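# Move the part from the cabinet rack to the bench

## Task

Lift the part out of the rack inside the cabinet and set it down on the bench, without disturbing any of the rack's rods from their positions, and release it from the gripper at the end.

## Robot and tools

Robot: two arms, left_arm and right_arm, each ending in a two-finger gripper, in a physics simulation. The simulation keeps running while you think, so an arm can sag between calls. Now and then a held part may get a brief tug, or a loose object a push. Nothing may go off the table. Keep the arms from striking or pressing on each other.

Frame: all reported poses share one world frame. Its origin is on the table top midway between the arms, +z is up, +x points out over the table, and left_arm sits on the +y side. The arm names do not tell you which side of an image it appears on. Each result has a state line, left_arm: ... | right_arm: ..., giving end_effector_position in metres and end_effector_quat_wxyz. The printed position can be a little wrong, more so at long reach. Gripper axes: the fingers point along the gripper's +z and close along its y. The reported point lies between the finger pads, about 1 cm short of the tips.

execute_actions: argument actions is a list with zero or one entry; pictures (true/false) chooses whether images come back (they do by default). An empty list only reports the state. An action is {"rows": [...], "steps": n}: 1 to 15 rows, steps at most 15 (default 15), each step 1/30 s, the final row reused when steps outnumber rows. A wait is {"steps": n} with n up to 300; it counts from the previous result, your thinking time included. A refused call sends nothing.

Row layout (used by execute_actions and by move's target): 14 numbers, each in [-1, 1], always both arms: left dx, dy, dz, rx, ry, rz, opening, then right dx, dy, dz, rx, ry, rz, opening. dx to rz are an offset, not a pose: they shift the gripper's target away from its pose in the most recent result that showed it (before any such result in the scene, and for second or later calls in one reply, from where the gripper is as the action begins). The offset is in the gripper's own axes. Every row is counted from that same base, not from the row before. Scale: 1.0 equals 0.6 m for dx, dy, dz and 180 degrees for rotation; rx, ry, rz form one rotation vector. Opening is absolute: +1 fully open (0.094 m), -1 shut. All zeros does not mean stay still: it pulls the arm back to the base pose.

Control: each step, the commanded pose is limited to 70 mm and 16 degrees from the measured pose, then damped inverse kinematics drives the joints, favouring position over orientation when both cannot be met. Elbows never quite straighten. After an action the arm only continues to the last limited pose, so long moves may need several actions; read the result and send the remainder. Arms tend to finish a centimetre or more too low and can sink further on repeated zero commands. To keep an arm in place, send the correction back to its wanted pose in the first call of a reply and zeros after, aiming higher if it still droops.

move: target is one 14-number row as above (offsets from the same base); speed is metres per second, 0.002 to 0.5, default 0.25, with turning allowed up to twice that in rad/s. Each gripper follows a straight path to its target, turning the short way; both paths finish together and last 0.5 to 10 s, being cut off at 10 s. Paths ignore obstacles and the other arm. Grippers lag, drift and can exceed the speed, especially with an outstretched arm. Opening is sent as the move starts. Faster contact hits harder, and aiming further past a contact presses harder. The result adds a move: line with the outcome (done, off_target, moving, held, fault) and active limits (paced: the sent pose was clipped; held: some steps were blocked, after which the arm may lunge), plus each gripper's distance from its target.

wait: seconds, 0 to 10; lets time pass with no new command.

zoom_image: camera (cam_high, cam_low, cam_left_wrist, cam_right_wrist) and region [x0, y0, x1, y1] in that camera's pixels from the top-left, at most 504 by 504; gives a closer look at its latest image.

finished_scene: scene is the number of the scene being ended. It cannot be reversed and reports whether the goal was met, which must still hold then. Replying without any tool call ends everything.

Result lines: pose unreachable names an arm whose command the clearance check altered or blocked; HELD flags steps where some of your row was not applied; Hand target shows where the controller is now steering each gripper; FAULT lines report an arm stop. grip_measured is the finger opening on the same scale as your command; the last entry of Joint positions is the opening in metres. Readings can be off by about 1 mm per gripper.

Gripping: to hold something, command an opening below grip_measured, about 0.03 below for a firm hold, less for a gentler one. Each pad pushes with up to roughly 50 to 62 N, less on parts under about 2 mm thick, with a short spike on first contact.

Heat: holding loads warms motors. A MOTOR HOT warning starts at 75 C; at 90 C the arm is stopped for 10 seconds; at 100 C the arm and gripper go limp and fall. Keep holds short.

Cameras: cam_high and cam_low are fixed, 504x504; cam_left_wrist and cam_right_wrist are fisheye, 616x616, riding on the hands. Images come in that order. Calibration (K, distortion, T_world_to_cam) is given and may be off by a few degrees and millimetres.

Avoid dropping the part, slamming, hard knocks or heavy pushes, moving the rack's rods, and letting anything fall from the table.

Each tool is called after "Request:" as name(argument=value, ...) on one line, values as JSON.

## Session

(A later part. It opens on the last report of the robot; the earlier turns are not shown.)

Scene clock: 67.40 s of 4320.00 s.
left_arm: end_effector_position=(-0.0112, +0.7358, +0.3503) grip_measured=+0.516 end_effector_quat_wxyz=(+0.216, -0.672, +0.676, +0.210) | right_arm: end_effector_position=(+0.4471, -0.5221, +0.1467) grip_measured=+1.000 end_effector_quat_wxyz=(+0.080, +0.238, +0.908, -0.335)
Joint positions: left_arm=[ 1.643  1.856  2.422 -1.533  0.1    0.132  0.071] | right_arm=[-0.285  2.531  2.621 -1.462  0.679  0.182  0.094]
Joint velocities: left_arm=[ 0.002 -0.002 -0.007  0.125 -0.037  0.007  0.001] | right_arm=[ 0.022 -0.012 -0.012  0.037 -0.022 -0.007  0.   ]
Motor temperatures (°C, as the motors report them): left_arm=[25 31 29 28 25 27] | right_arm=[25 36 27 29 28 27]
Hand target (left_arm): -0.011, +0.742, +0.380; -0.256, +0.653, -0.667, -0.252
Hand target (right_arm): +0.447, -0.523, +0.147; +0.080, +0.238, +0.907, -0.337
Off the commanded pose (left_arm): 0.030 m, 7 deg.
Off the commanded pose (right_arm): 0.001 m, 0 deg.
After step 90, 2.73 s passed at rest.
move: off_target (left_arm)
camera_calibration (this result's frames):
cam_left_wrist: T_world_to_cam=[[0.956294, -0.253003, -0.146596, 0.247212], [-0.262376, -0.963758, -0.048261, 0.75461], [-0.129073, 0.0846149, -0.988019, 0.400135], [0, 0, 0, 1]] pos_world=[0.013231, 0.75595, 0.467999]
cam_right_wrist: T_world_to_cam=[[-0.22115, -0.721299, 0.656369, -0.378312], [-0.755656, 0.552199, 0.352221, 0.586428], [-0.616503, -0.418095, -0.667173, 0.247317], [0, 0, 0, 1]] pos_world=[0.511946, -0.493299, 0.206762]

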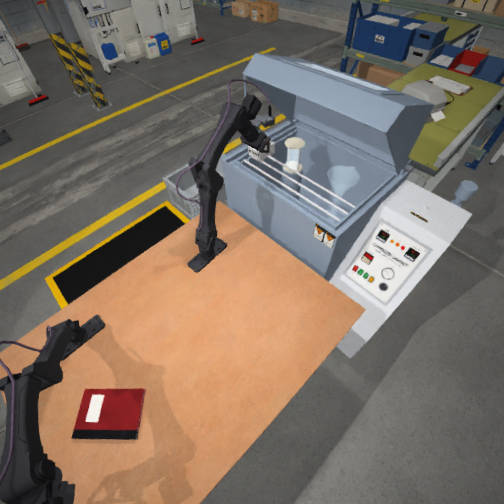

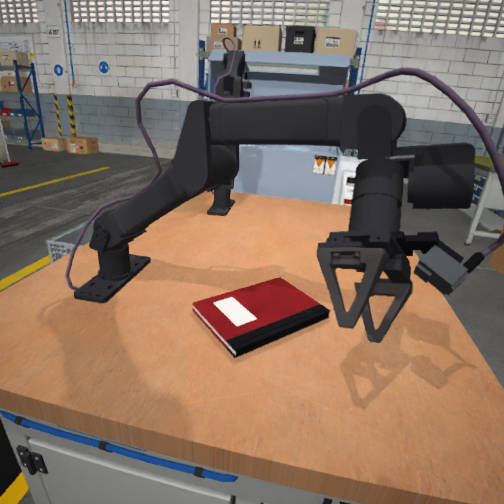

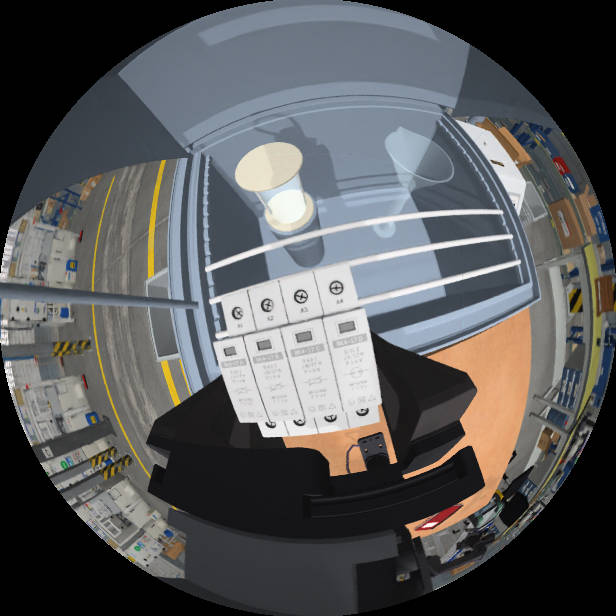

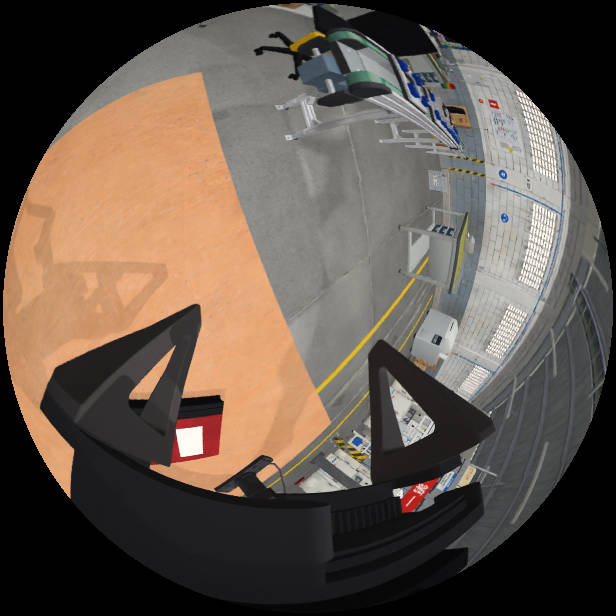

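Request:
move(target=[0.15,-0.52,-0.15,0.144,0,0.205,0.45,0,0,0,0,0,0,1], speed=0.2)

Scene clock: 75.20 s of 4320.00 s.
left_arm: end_effector_position=(+0.2995, +0.6110, +0.3577) grip_measured=+0.516 end_effector_quat_wxyz=(+0.276, -0.360, +0.886, +0.100) | right_arm: end_effector_position=(+0.4474, -0.5213, +0.1461) grip_measured=+1.000 end_effector_quat_wxyz=(+0.081, +0.238, +0.909, -0.332)
Joint positions: left_arm=[ 0.762  1.794  2.391 -1.575  0.064  0.056  0.071] | right_arm=[-0.285  2.531  2.621 -1.462  0.673  0.182  0.094]
Joint velocities: left_arm=[-0.002 -0.012  0.012 -0.081 -0.022 -0.037  0.001] | right_arm=[-0.002  0.002 -0.007 -0.007 -0.022 -0.007  0.   ]
Motor temperatures (°C, as the motors report them): left_arm=[25 32 29 29 25 27] | right_arm=[25 36 27 29 28 27]
Hand target (left_arm): +0.296, +0.609, +0.375; +0.297, -0.362, +0.877, +0.111
Hand target (right_arm): +0.447, -0.522, +0.147; +0.080, +0.238, +0.908, -0.335
Off the commanded pose (left_arm): 0.017 m, 2 deg.
Off the commanded pose (right_arm): 0.001 m, 0 deg.
joint sent to its limit (left arm) — the command would take joint 4 (wrist pitch) past its lower limit, so that joint was sent only as far as its limit.
After step 90, 2.47 s passed at rest.
move: off_target (left_arm)
camera_calibration (this result's frames):
cam_left_wrist: T_world_to_cam=[[0.486062, -0.864432, -0.128459, 0.427457], [-0.873383, -0.485656, -0.0365974, 0.602917], [-0.0307511, 0.129983, -0.991039, 0.402065], [0, 0, 0, 1]] pos_world=[0.331171, 0.610057, 0.475438]
cam_right_wrist: T_world_to_cam=[[-0.221277, -0.725096, 0.652129, -0.378601], [-0.756784, 0.549432, 0.354121, 0.585273], [-0.615072, -0.415162, -0.670318, 0.248756], [0, 0, 0, 1]] pos_world=[0.512153, -0.492816, 0.206385]

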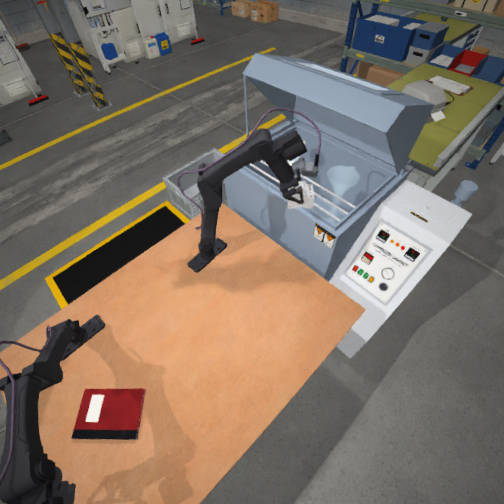

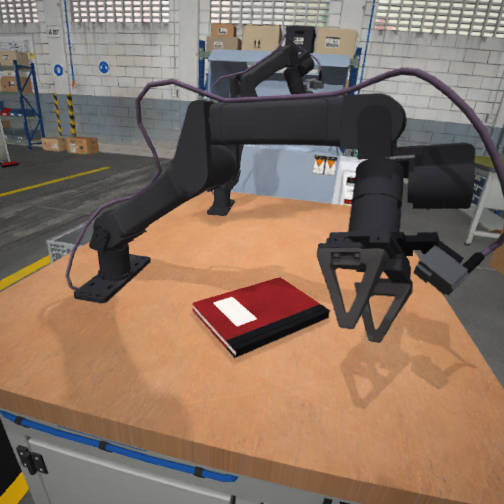

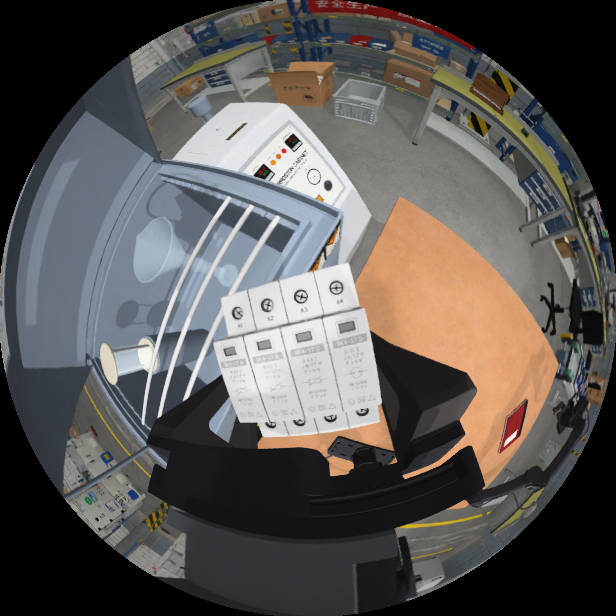

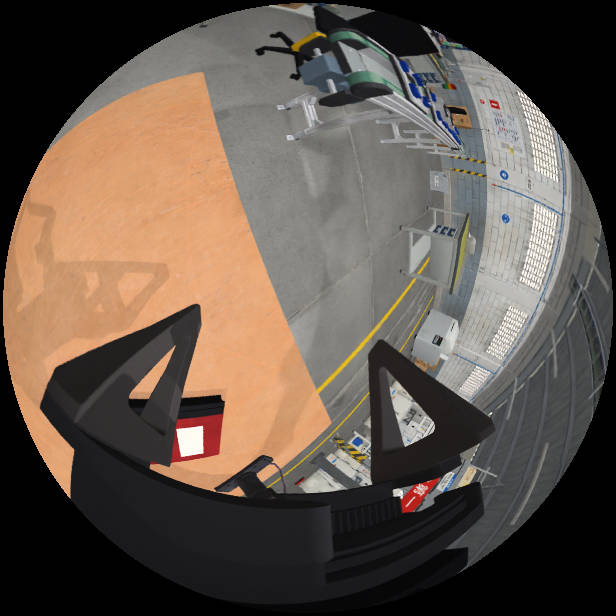

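Request:
move(target=[0.19,-0.51,-0.057,0.14,0,0.207,0.45,0,0,0,0,0,0,1])

Scene clock: 80.83 s of 4320.00 s.
left_arm: end_effector_position=(+0.4146, +0.3124, +0.3015) grip_measured=+0.515 end_effector_quat_wxyz=(+0.242, +0.011, +0.970, -0.019) | right_arm: end_effector_position=(+0.4477, -0.5206, +0.1455) grip_measured=+1.000 end_effector_quat_wxyz=(+0.081, +0.238, +0.910, -0.329)
Joint positions: left_arm=[-0.119  1.693  2.042 -1.43   0.026 -0.018  0.071] | right_arm=[-0.285  2.531  2.621 -1.462  0.667  0.182  0.094]
Joint velocities: left_arm=[-0.002 -0.012  0.027  0.007  0.066 -0.11  -0.   ] | right_arm=[-0.017  0.002 -0.012 -0.095 -0.037  0.022  0.   ]
Motor temperatures (°C, as the motors report them): left_arm=[25 31 30 29 25 27] | right_arm=[25 36 27 29 28 27]
Hand target (left_arm): +0.427, +0.314, +0.331; +0.301, +0.005, +0.953, -0.018
Hand target (right_arm): +0.447, -0.521, +0.146; +0.081, +0.238, +0.909, -0.332
Off the commanded pose (left_arm): 0.031 m, 7 deg.
Off the commanded pose (right_arm): 0.001 m, 0 deg.
After step 90, 0.60 s passed at rest.
move: off_target (left_arm)
camera_calibration (this result's frames):
cam_left_wrist: T_world_to_cam=[[-0.291072, -0.952267, -0.0920019, 0.444828], [-0.956072, 0.286046, 0.064065, 0.31918], [-0.0346902, 0.106608, -0.993696, 0.398374], [0, 0, 0, 1]] pos_world=[0.448456, 0.289825, 0.41634]
cam_right_wrist: T_world_to_cam=[[-0.221393, -0.72887, 0.647868, -0.37888], [-0.757912, 0.546654, 0.356004, 0.584116], [-0.613641, -0.41221, -0.673445, 0.250198], [0, 0, 0, 1]] pos_world=[0.512359, -0.49233, 0.206011]

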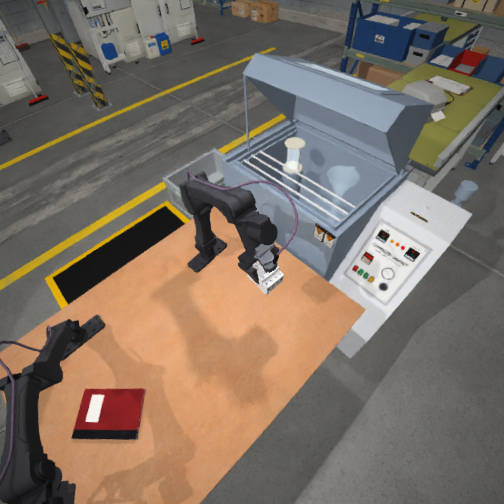

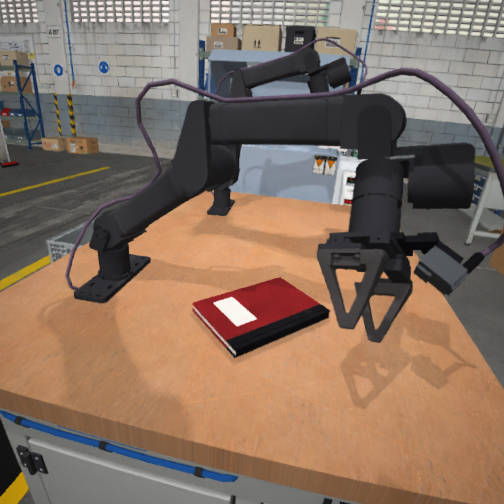

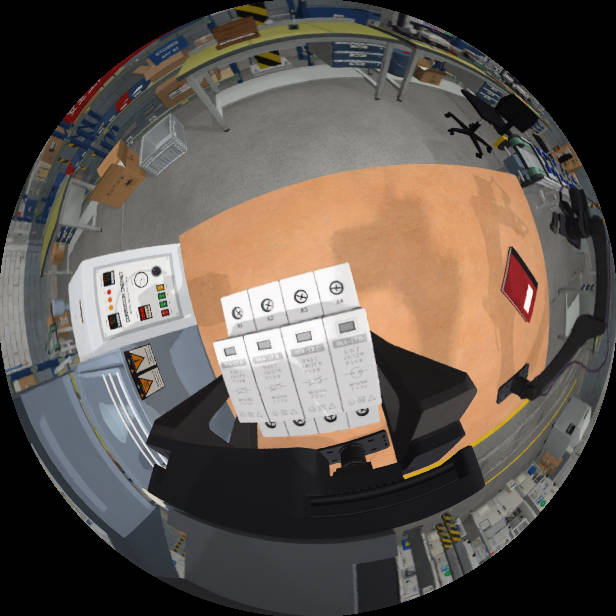

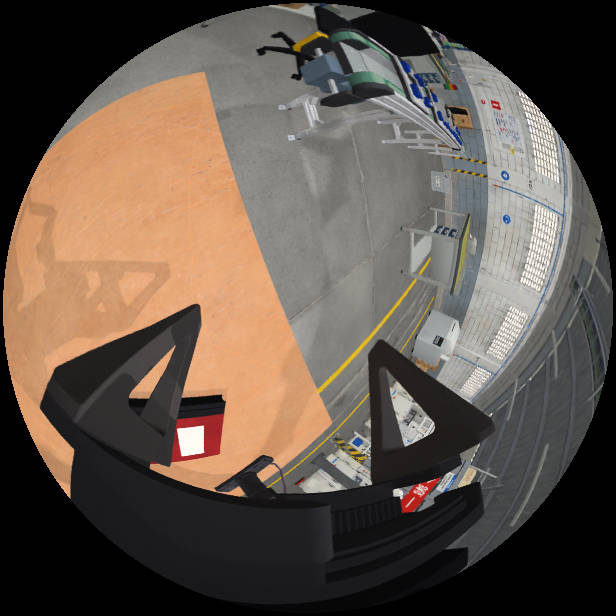

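Request:
move(target=[0.188,0,0.352,0,-0.022,0,0.45,0,0,0,0,0,0,1], speed=0.2)

Scene clock: 86.23 s of 4320.00 s.
left_arm: end_effector_position=(+0.3976, +0.3087, +0.0502) grip_measured=+0.515 end_effector_quat_wxyz=(+0.235, +0.012, +0.972, -0.019) | right_arm: end_effector_position=(+0.4480, -0.5199, +0.1449) grip_measured=+1.000 end_effector_quat_wxyz=(+0.081, +0.237, +0.911, -0.327)
Joint positions: left_arm=[-0.134  1.578  0.88  -0.396  0.02  -0.028  0.071] | right_arm=[-0.285  2.531  2.621 -1.462  0.662  0.182  0.094]
Joint velocities: left_arm=[-0.012  0.002 -0.012  0.007 -0.095 -0.007  0.001] | right_arm=[0.012 0.017 0.002 0.051 0.066 0.066 0.   ]
Motor temperatures (°C, as the motors report them): left_arm=[25 31 30 29 25 27] | right_arm=[25 37 27 29 28 27]
Hand target (left_arm): +0.415, +0.306, +0.063; +0.274, +0.011, +0.961, -0.020
Hand target (right_arm): +0.448, -0.521, +0.145; +0.081, +0.238, +0.910, -0.329
Off the commanded pose (left_arm): 0.021 m, 5 deg.
Off the commanded pose (right_arm): 0.001 m, 0 deg.
After step 90, 0.47 s passed at rest.
move: off_target (left_arm)
camera_calibration (this result's frames):
cam_left_wrist: T_world_to_cam=[[-0.294881, -0.951325, -0.0895845, 0.414391], [-0.954355, 0.288563, 0.0770632, 0.317963], [-0.0474615, 0.10822, -0.992993, 0.153074], [0, 0, 0, 1]] pos_world=[0.43291, 0.285903, 0.164621]
cam_right_wrist: T_world_to_cam=[[-0.221492, -0.732372, 0.643873, -0.379131], [-0.758964, 0.544051, 0.357746, 0.583037], [-0.612303, -0.409438, -0.676347, 0.251546], [0, 0, 0, 1]] pos_world=[0.512552, -0.491874, 0.205665]

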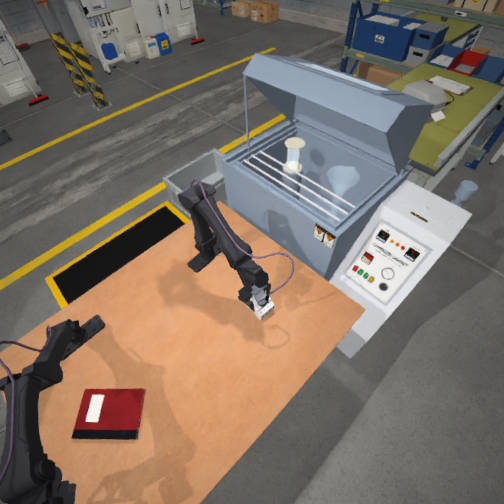

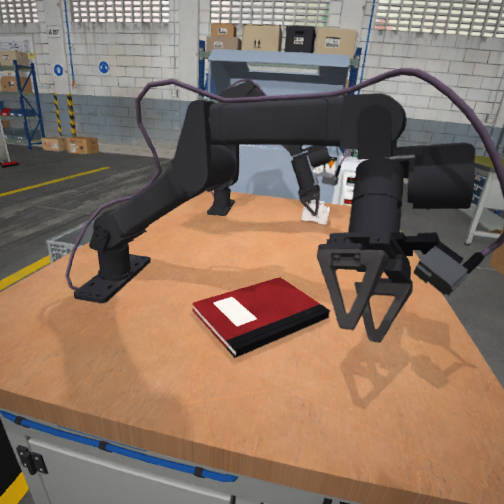

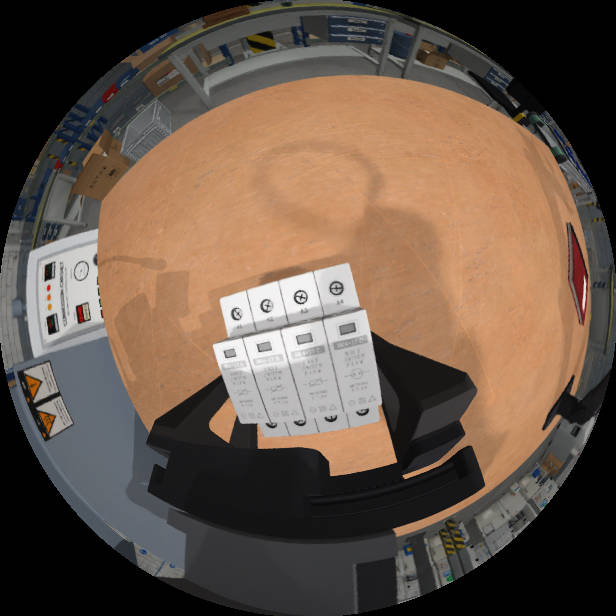

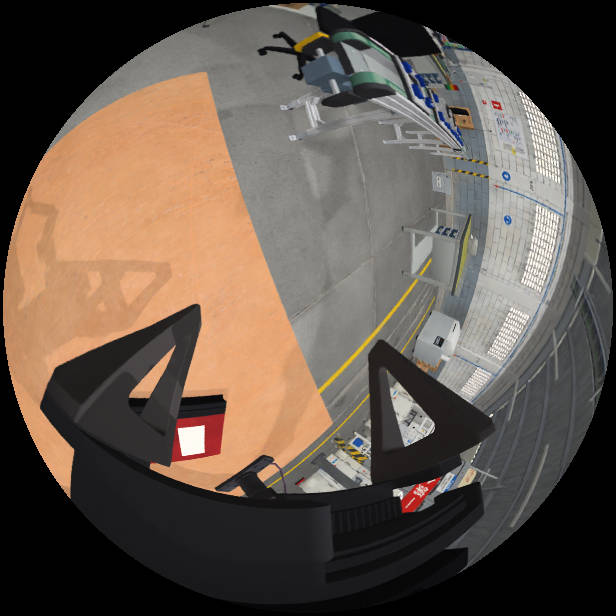

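Request:
move(target=[0.006,0,0.012,0,-0.03,0,0.45,0,0,0,0,0,0,1], speed=0.03)

Scene clock: 89.60 s of 4320.00 s.
left_arm: end_effector_position=(+0.3984, +0.3097, +0.0455) grip_measured=+0.515 end_effector_quat_wxyz=(+0.275, +0.012, +0.961, -0.017) | right_arm: end_effector_position=(+0.4483, -0.5191, +0.1443) grip_measured=+1.000 end_effector_quat_wxyz=(+0.081, +0.237, +0.912, -0.324)
Joint positions: left_arm=[-0.134  1.544  0.78  -0.25   0.014 -0.028  0.071] | right_arm=[-0.285  2.531  2.621 -1.462  0.656  0.182  0.094]
Joint velocities: left_arm=[-0.002 -0.002  0.002 -0.066 -0.081 -0.037  0.   ] | right_arm=[-0.022  0.017 -0.012 -0.066 -0.037  0.007  0.   ]
Motor temperatures (°C, as the motors report them): left_arm=[25 31 30 29 25 27] | right_arm=[25 37 27 30 28 27]
Hand target (left_arm): +0.398, +0.309, +0.042; +0.280, +0.012, +0.960, -0.019
Hand target (right_arm): +0.448, -0.520, +0.145; +0.081, +0.237, +0.911, -0.327
Off the commanded pose (left_arm): 0.004 m, 1 deg.
Off the commanded pose (right_arm): 0.001 m, 0 deg.
move: done
camera_calibration (this result's frames):
cam_left_wrist: T_world_to_cam=[[-0.283936, -0.95204, -0.114019, 0.41212], [-0.958284, 0.285818, -0.000165296, 0.324761], [0.0327461, 0.109216, -0.993479, 0.116101], [0, 0, 0, 1]] pos_world=[0.424427, 0.286852, 0.162387]
cam_right_wrist: T_world_to_cam=[[-0.221588, -0.736101, 0.639573, -0.379389], [-0.76009, 0.541251, 0.359597, 0.581881], [-0.610869, -0.406451, -0.679439, 0.252991], [0, 0, 0, 1]] pos_world=[0.512758, -0.491384, 0.205296]

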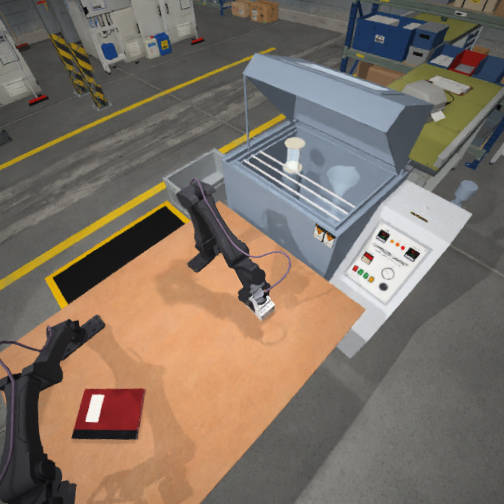

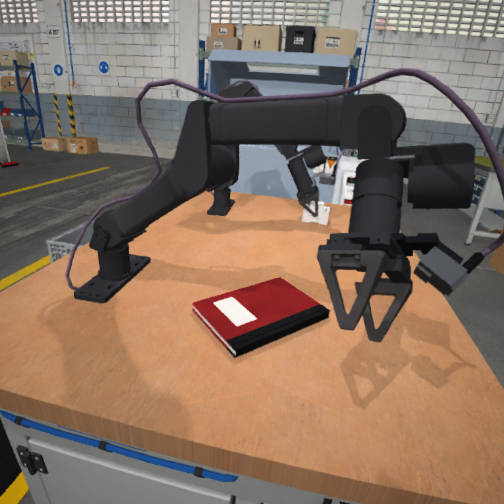

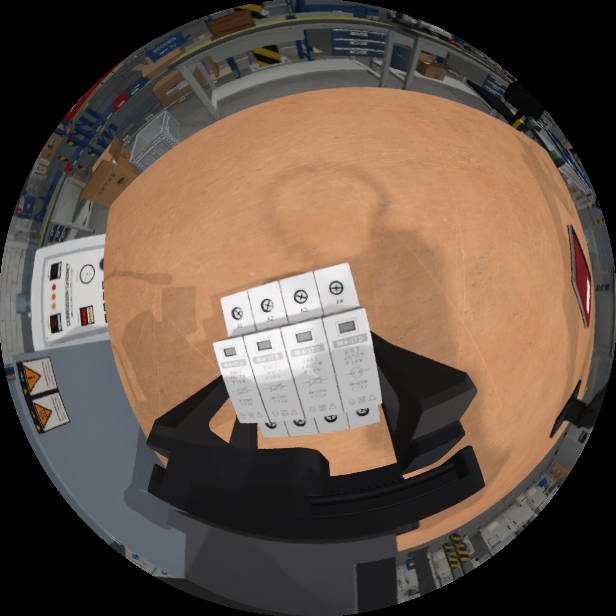

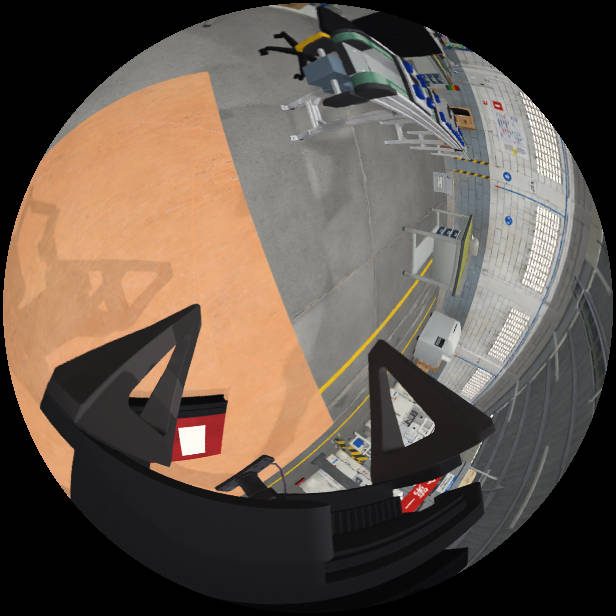

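Not clearly touching; lower 1.5 cm more.

Request:
move(target=[0.013,0,0.021,0,0,0,0.45,0,0,0,0,0,0,1], speed=0.03)

Scene clock: 92.07 s of 4320.00 s.
left_arm: end_effector_position=(+0.4002, +0.3102, +0.0453) grip_measured=+0.515 end_effector_quat_wxyz=(+0.281, +0.011, +0.959, -0.016) | right_arm: end_effector_position=(+0.4487, -0.5184, +0.1437) grip_measured=+1.000 end_effector_quat_wxyz=(+0.081, +0.237, +0.913, -0.322)
Joint positions: left_arm=[-0.134  1.544  0.771 -0.227  0.011 -0.028  0.071] | right_arm=[-0.285  2.531  2.621 -1.462  0.651  0.182  0.094]
Joint velocities: left_arm=[-0.017 -0.002 -0.007  0.081  0.007  0.007  0.001] | right_arm=[-0.027  0.012  0.017 -0.11  -0.022  0.051  0.   ]
Motor temperatures (°C, as the motors report them): left_arm=[25 30 29 30 25 27] | right_arm=[25 37 27 30 28 27]
Hand target (left_arm): +0.398, +0.309, +0.031; +0.274, +0.012, +0.961, -0.017
Hand target (right_arm): +0.448, -0.519, +0.144; +0.081, +0.237, +0.912, -0.324
Off the commanded pose (left_arm): 0.015 m, 1 deg.
Off the commanded pose (right_arm): 0.001 m, 0 deg.
move: off_target (left_arm)
camera_calibration (this result's frames):
cam_left_wrist: T_world_to_cam=[[-0.280764, -0.952278, -0.119743, 0.412098], [-0.958659, 0.284266, -0.01289, 0.327516], [0.0463137, 0.111173, -0.992721, 0.109747], [0, 0, 0, 1]] pos_world=[0.424596, 0.287129, 0.162515]
cam_right_wrist: T_world_to_cam=[[-0.221669, -0.739561, 0.635541, -0.379621], [-0.761142, 0.538627, 0.361309, 0.580802], [-0.60953, -0.403646, -0.682308, 0.254342], [0, 0, 0, 1]] pos_world=[0.512951, -0.490925, 0.204955]

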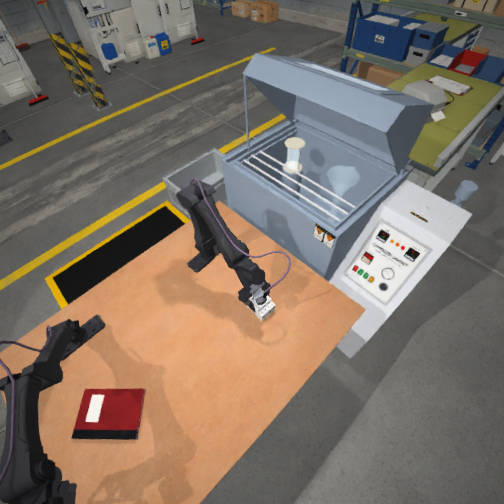

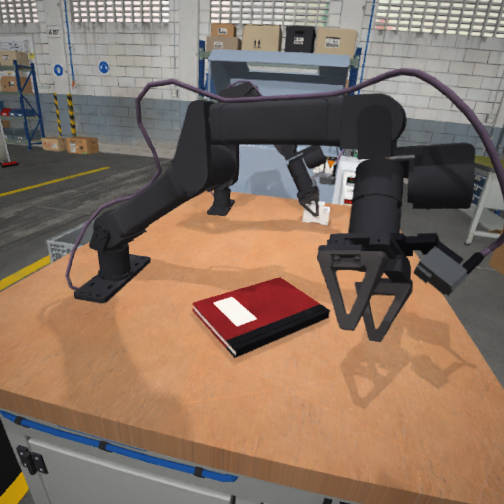

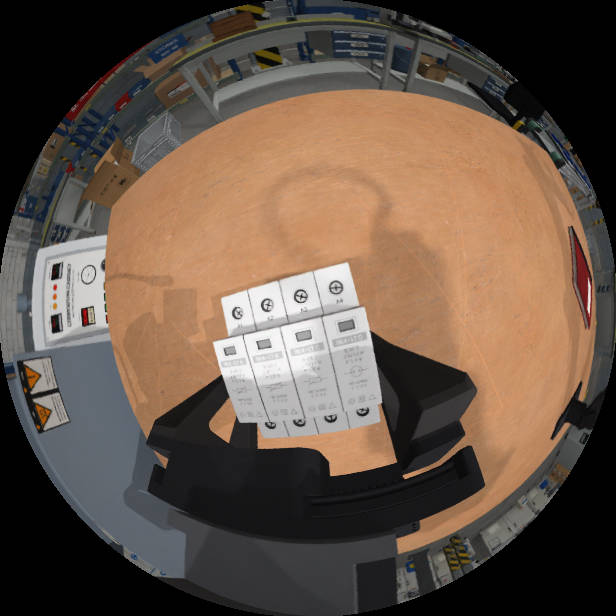

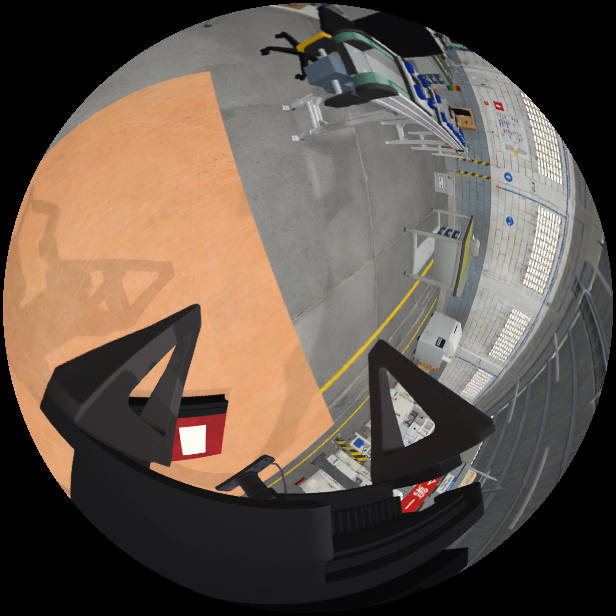

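Resting. Release, then retreat.

Request:
execute_actions(actions=[{"rows":[[0,0,0,0,0,0,1,0,0,0,0,0,0,1]],"steps":15}], pictures=false)

Request:
move(target=[-0.06,0,-0.17,0,0,0,1,0,0,0,0,0,0,1])

Scene clock: 94.97 s of 4320.00 s.
left_arm: end_effector_position=(+0.4000, +0.3102, +0.0451) grip_measured=+1.000 end_effector_quat_wxyz=(+0.281, +0.011, +0.960, -0.016) | right_arm: end_effector_position=(+0.4489, -0.5178, +0.1432) grip_measured=+1.000 end_effector_quat_wxyz=(+0.082, +0.237, +0.914, -0.319)
Joint positions: left_arm=[-0.134  1.544  0.77  -0.227  0.01  -0.028  0.094] | right_arm=[-0.285  2.531  2.621 -1.462  0.646  0.182  0.094]
Joint velocities: left_arm=[-0.017 -0.027  0.007  0.081 -0.037  0.007  0.   ] | right_arm=[ 0.017 -0.007 -0.017  0.007 -0.051 -0.037  0.   ]
Motor temperatures (°C, as the motors report them): left_arm=[25 30 29 30 25 27] | right_arm=[25 37 27 30 28 27]
Hand target (left_arm): +0.400, +0.310, +0.045; +0.281, +0.011, +0.959, -0.016
Hand target (right_arm): +0.449, -0.518, +0.144; +0.081, +0.237, +0.913, -0.322
Off the commanded pose (left_arm): 0.000 m, 0 deg.
Off the commanded pose (right_arm): 0.001 m, 0 deg.
Steps of this call (steps 1 to 72: nothing new was sent; steps 73 to 87: all 15 steps of this action). Readings (end_effector_position):
73: left_arm (+0.4003, +0.3102, +0.0453) | right_arm (+0.4487, -0.5183, +0.1436)
74: left_arm (+0.4003, +0.3102, +0.0453) | right_arm (+0.4487, -0.5182, +0.1435)
76: left_arm (+0.4000, +0.3102, +0.0451) | right_arm (+0.4488, -0.5180, +0.1434)
80: left_arm (+0.4000, +0.3102, +0.0451) | right_arm (+0.4489, -0.5179, +0.1433)
87: the state above

Scene clock: 96.40 s of 4320.00 s.
left_arm: end_effector_position=(+0.3751, +0.3115, +0.1455) grip_measured=+1.000 end_effector_quat_wxyz=(+0.280, +0.011, +0.960, -0.016) | right_arm: end_effector_position=(+0.4492, -0.5171, +0.1426) grip_measured=+1.000 end_effector_quat_wxyz=(+0.082, +0.237, +0.915, -0.317)
Joint positions: left_arm=[-0.134  1.318  1.001 -0.685  0.01  -0.028  0.094] | right_arm=[-0.285  2.531  2.621 -1.462  0.641  0.182  0.094]
Joint velocities: left_arm=[-0.017  0.007 -0.007 -0.007 -0.007 -0.037  0.   ] | right_arm=[ 0.002 -0.022 -0.007  0.037 -0.037 -0.007  0.   ]
Motor temperatures (°C, as the motors report them): left_arm=[25 30 29 30 25 27] | right_arm=[25 37 27 30 28 27]
Hand target (left_arm): +0.374, +0.313, +0.151; +0.281, +0.011, +0.959, -0.016
Hand target (right_arm): +0.449, -0.518, +0.143; +0.082, +0.237, +0.914, -0.319
Off the commanded pose (left_arm): 0.005 m, 0 deg.
Off the commanded pose (right_arm): 0.001 m, 0 deg.
move: done
camera_calibration (this result's frames):
cam_left_wrist: T_world_to_cam=[[-0.281099, -0.952171, -0.119805, 0.418398], [-0.958648, 0.284384, -0.0109161, 0.304143], [0.0444648, 0.111783, -0.992737, 0.21067], [0, 0, 0, 1]] pos_world=[0.399809, 0.288344, 0.262586]
cam_right_wrist: T_world_to_cam=[[-0.221798, -0.746176, 0.627716, -0.380042], [-0.763167, 0.53354, 0.364569, 0.57872], [-0.606944, -0.398191, -0.687795, 0.256951], [0, 0, 0, 1]] pos_world=[0.513323, -0.490033, 0.204304]

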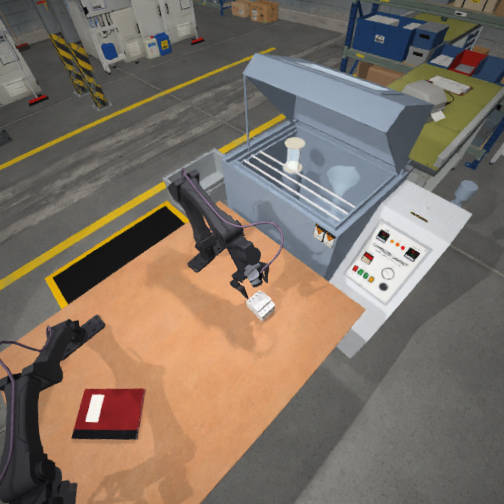

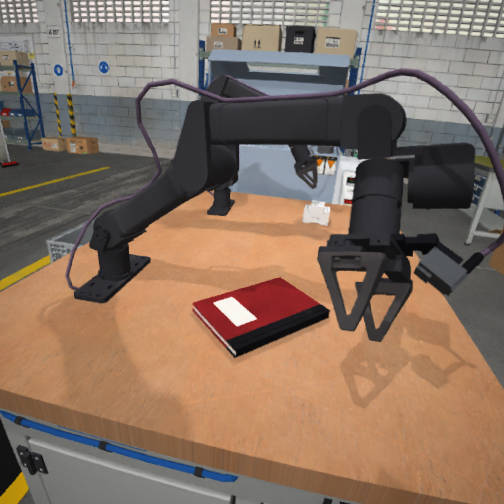

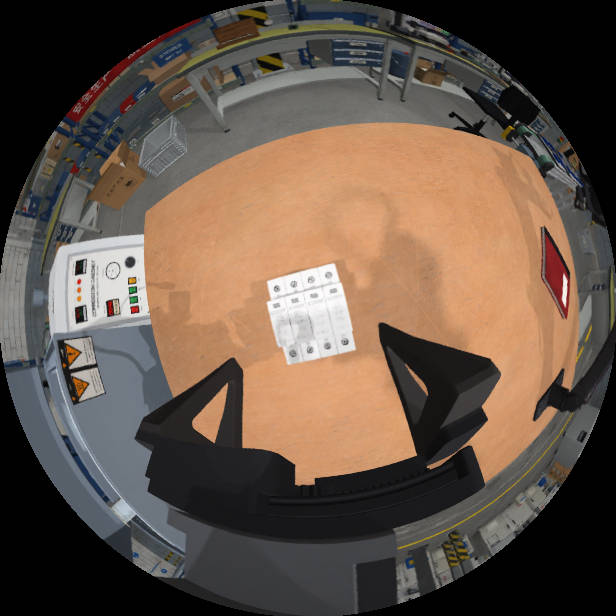

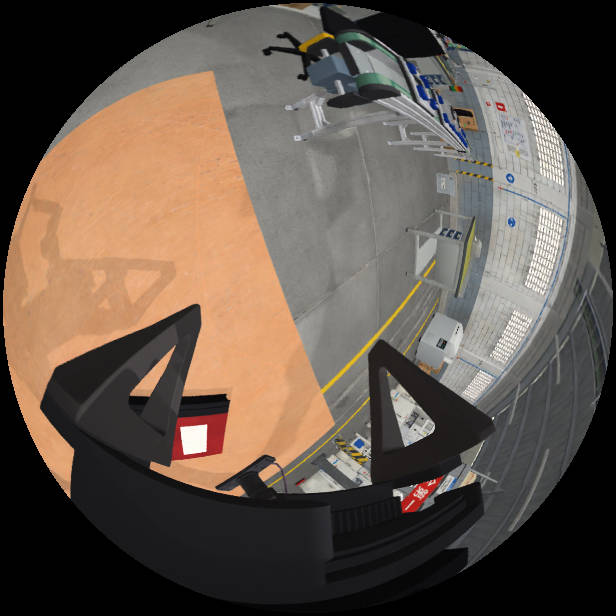

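Request:
finished_scene(scene=1)

The scene is finished: the task was done.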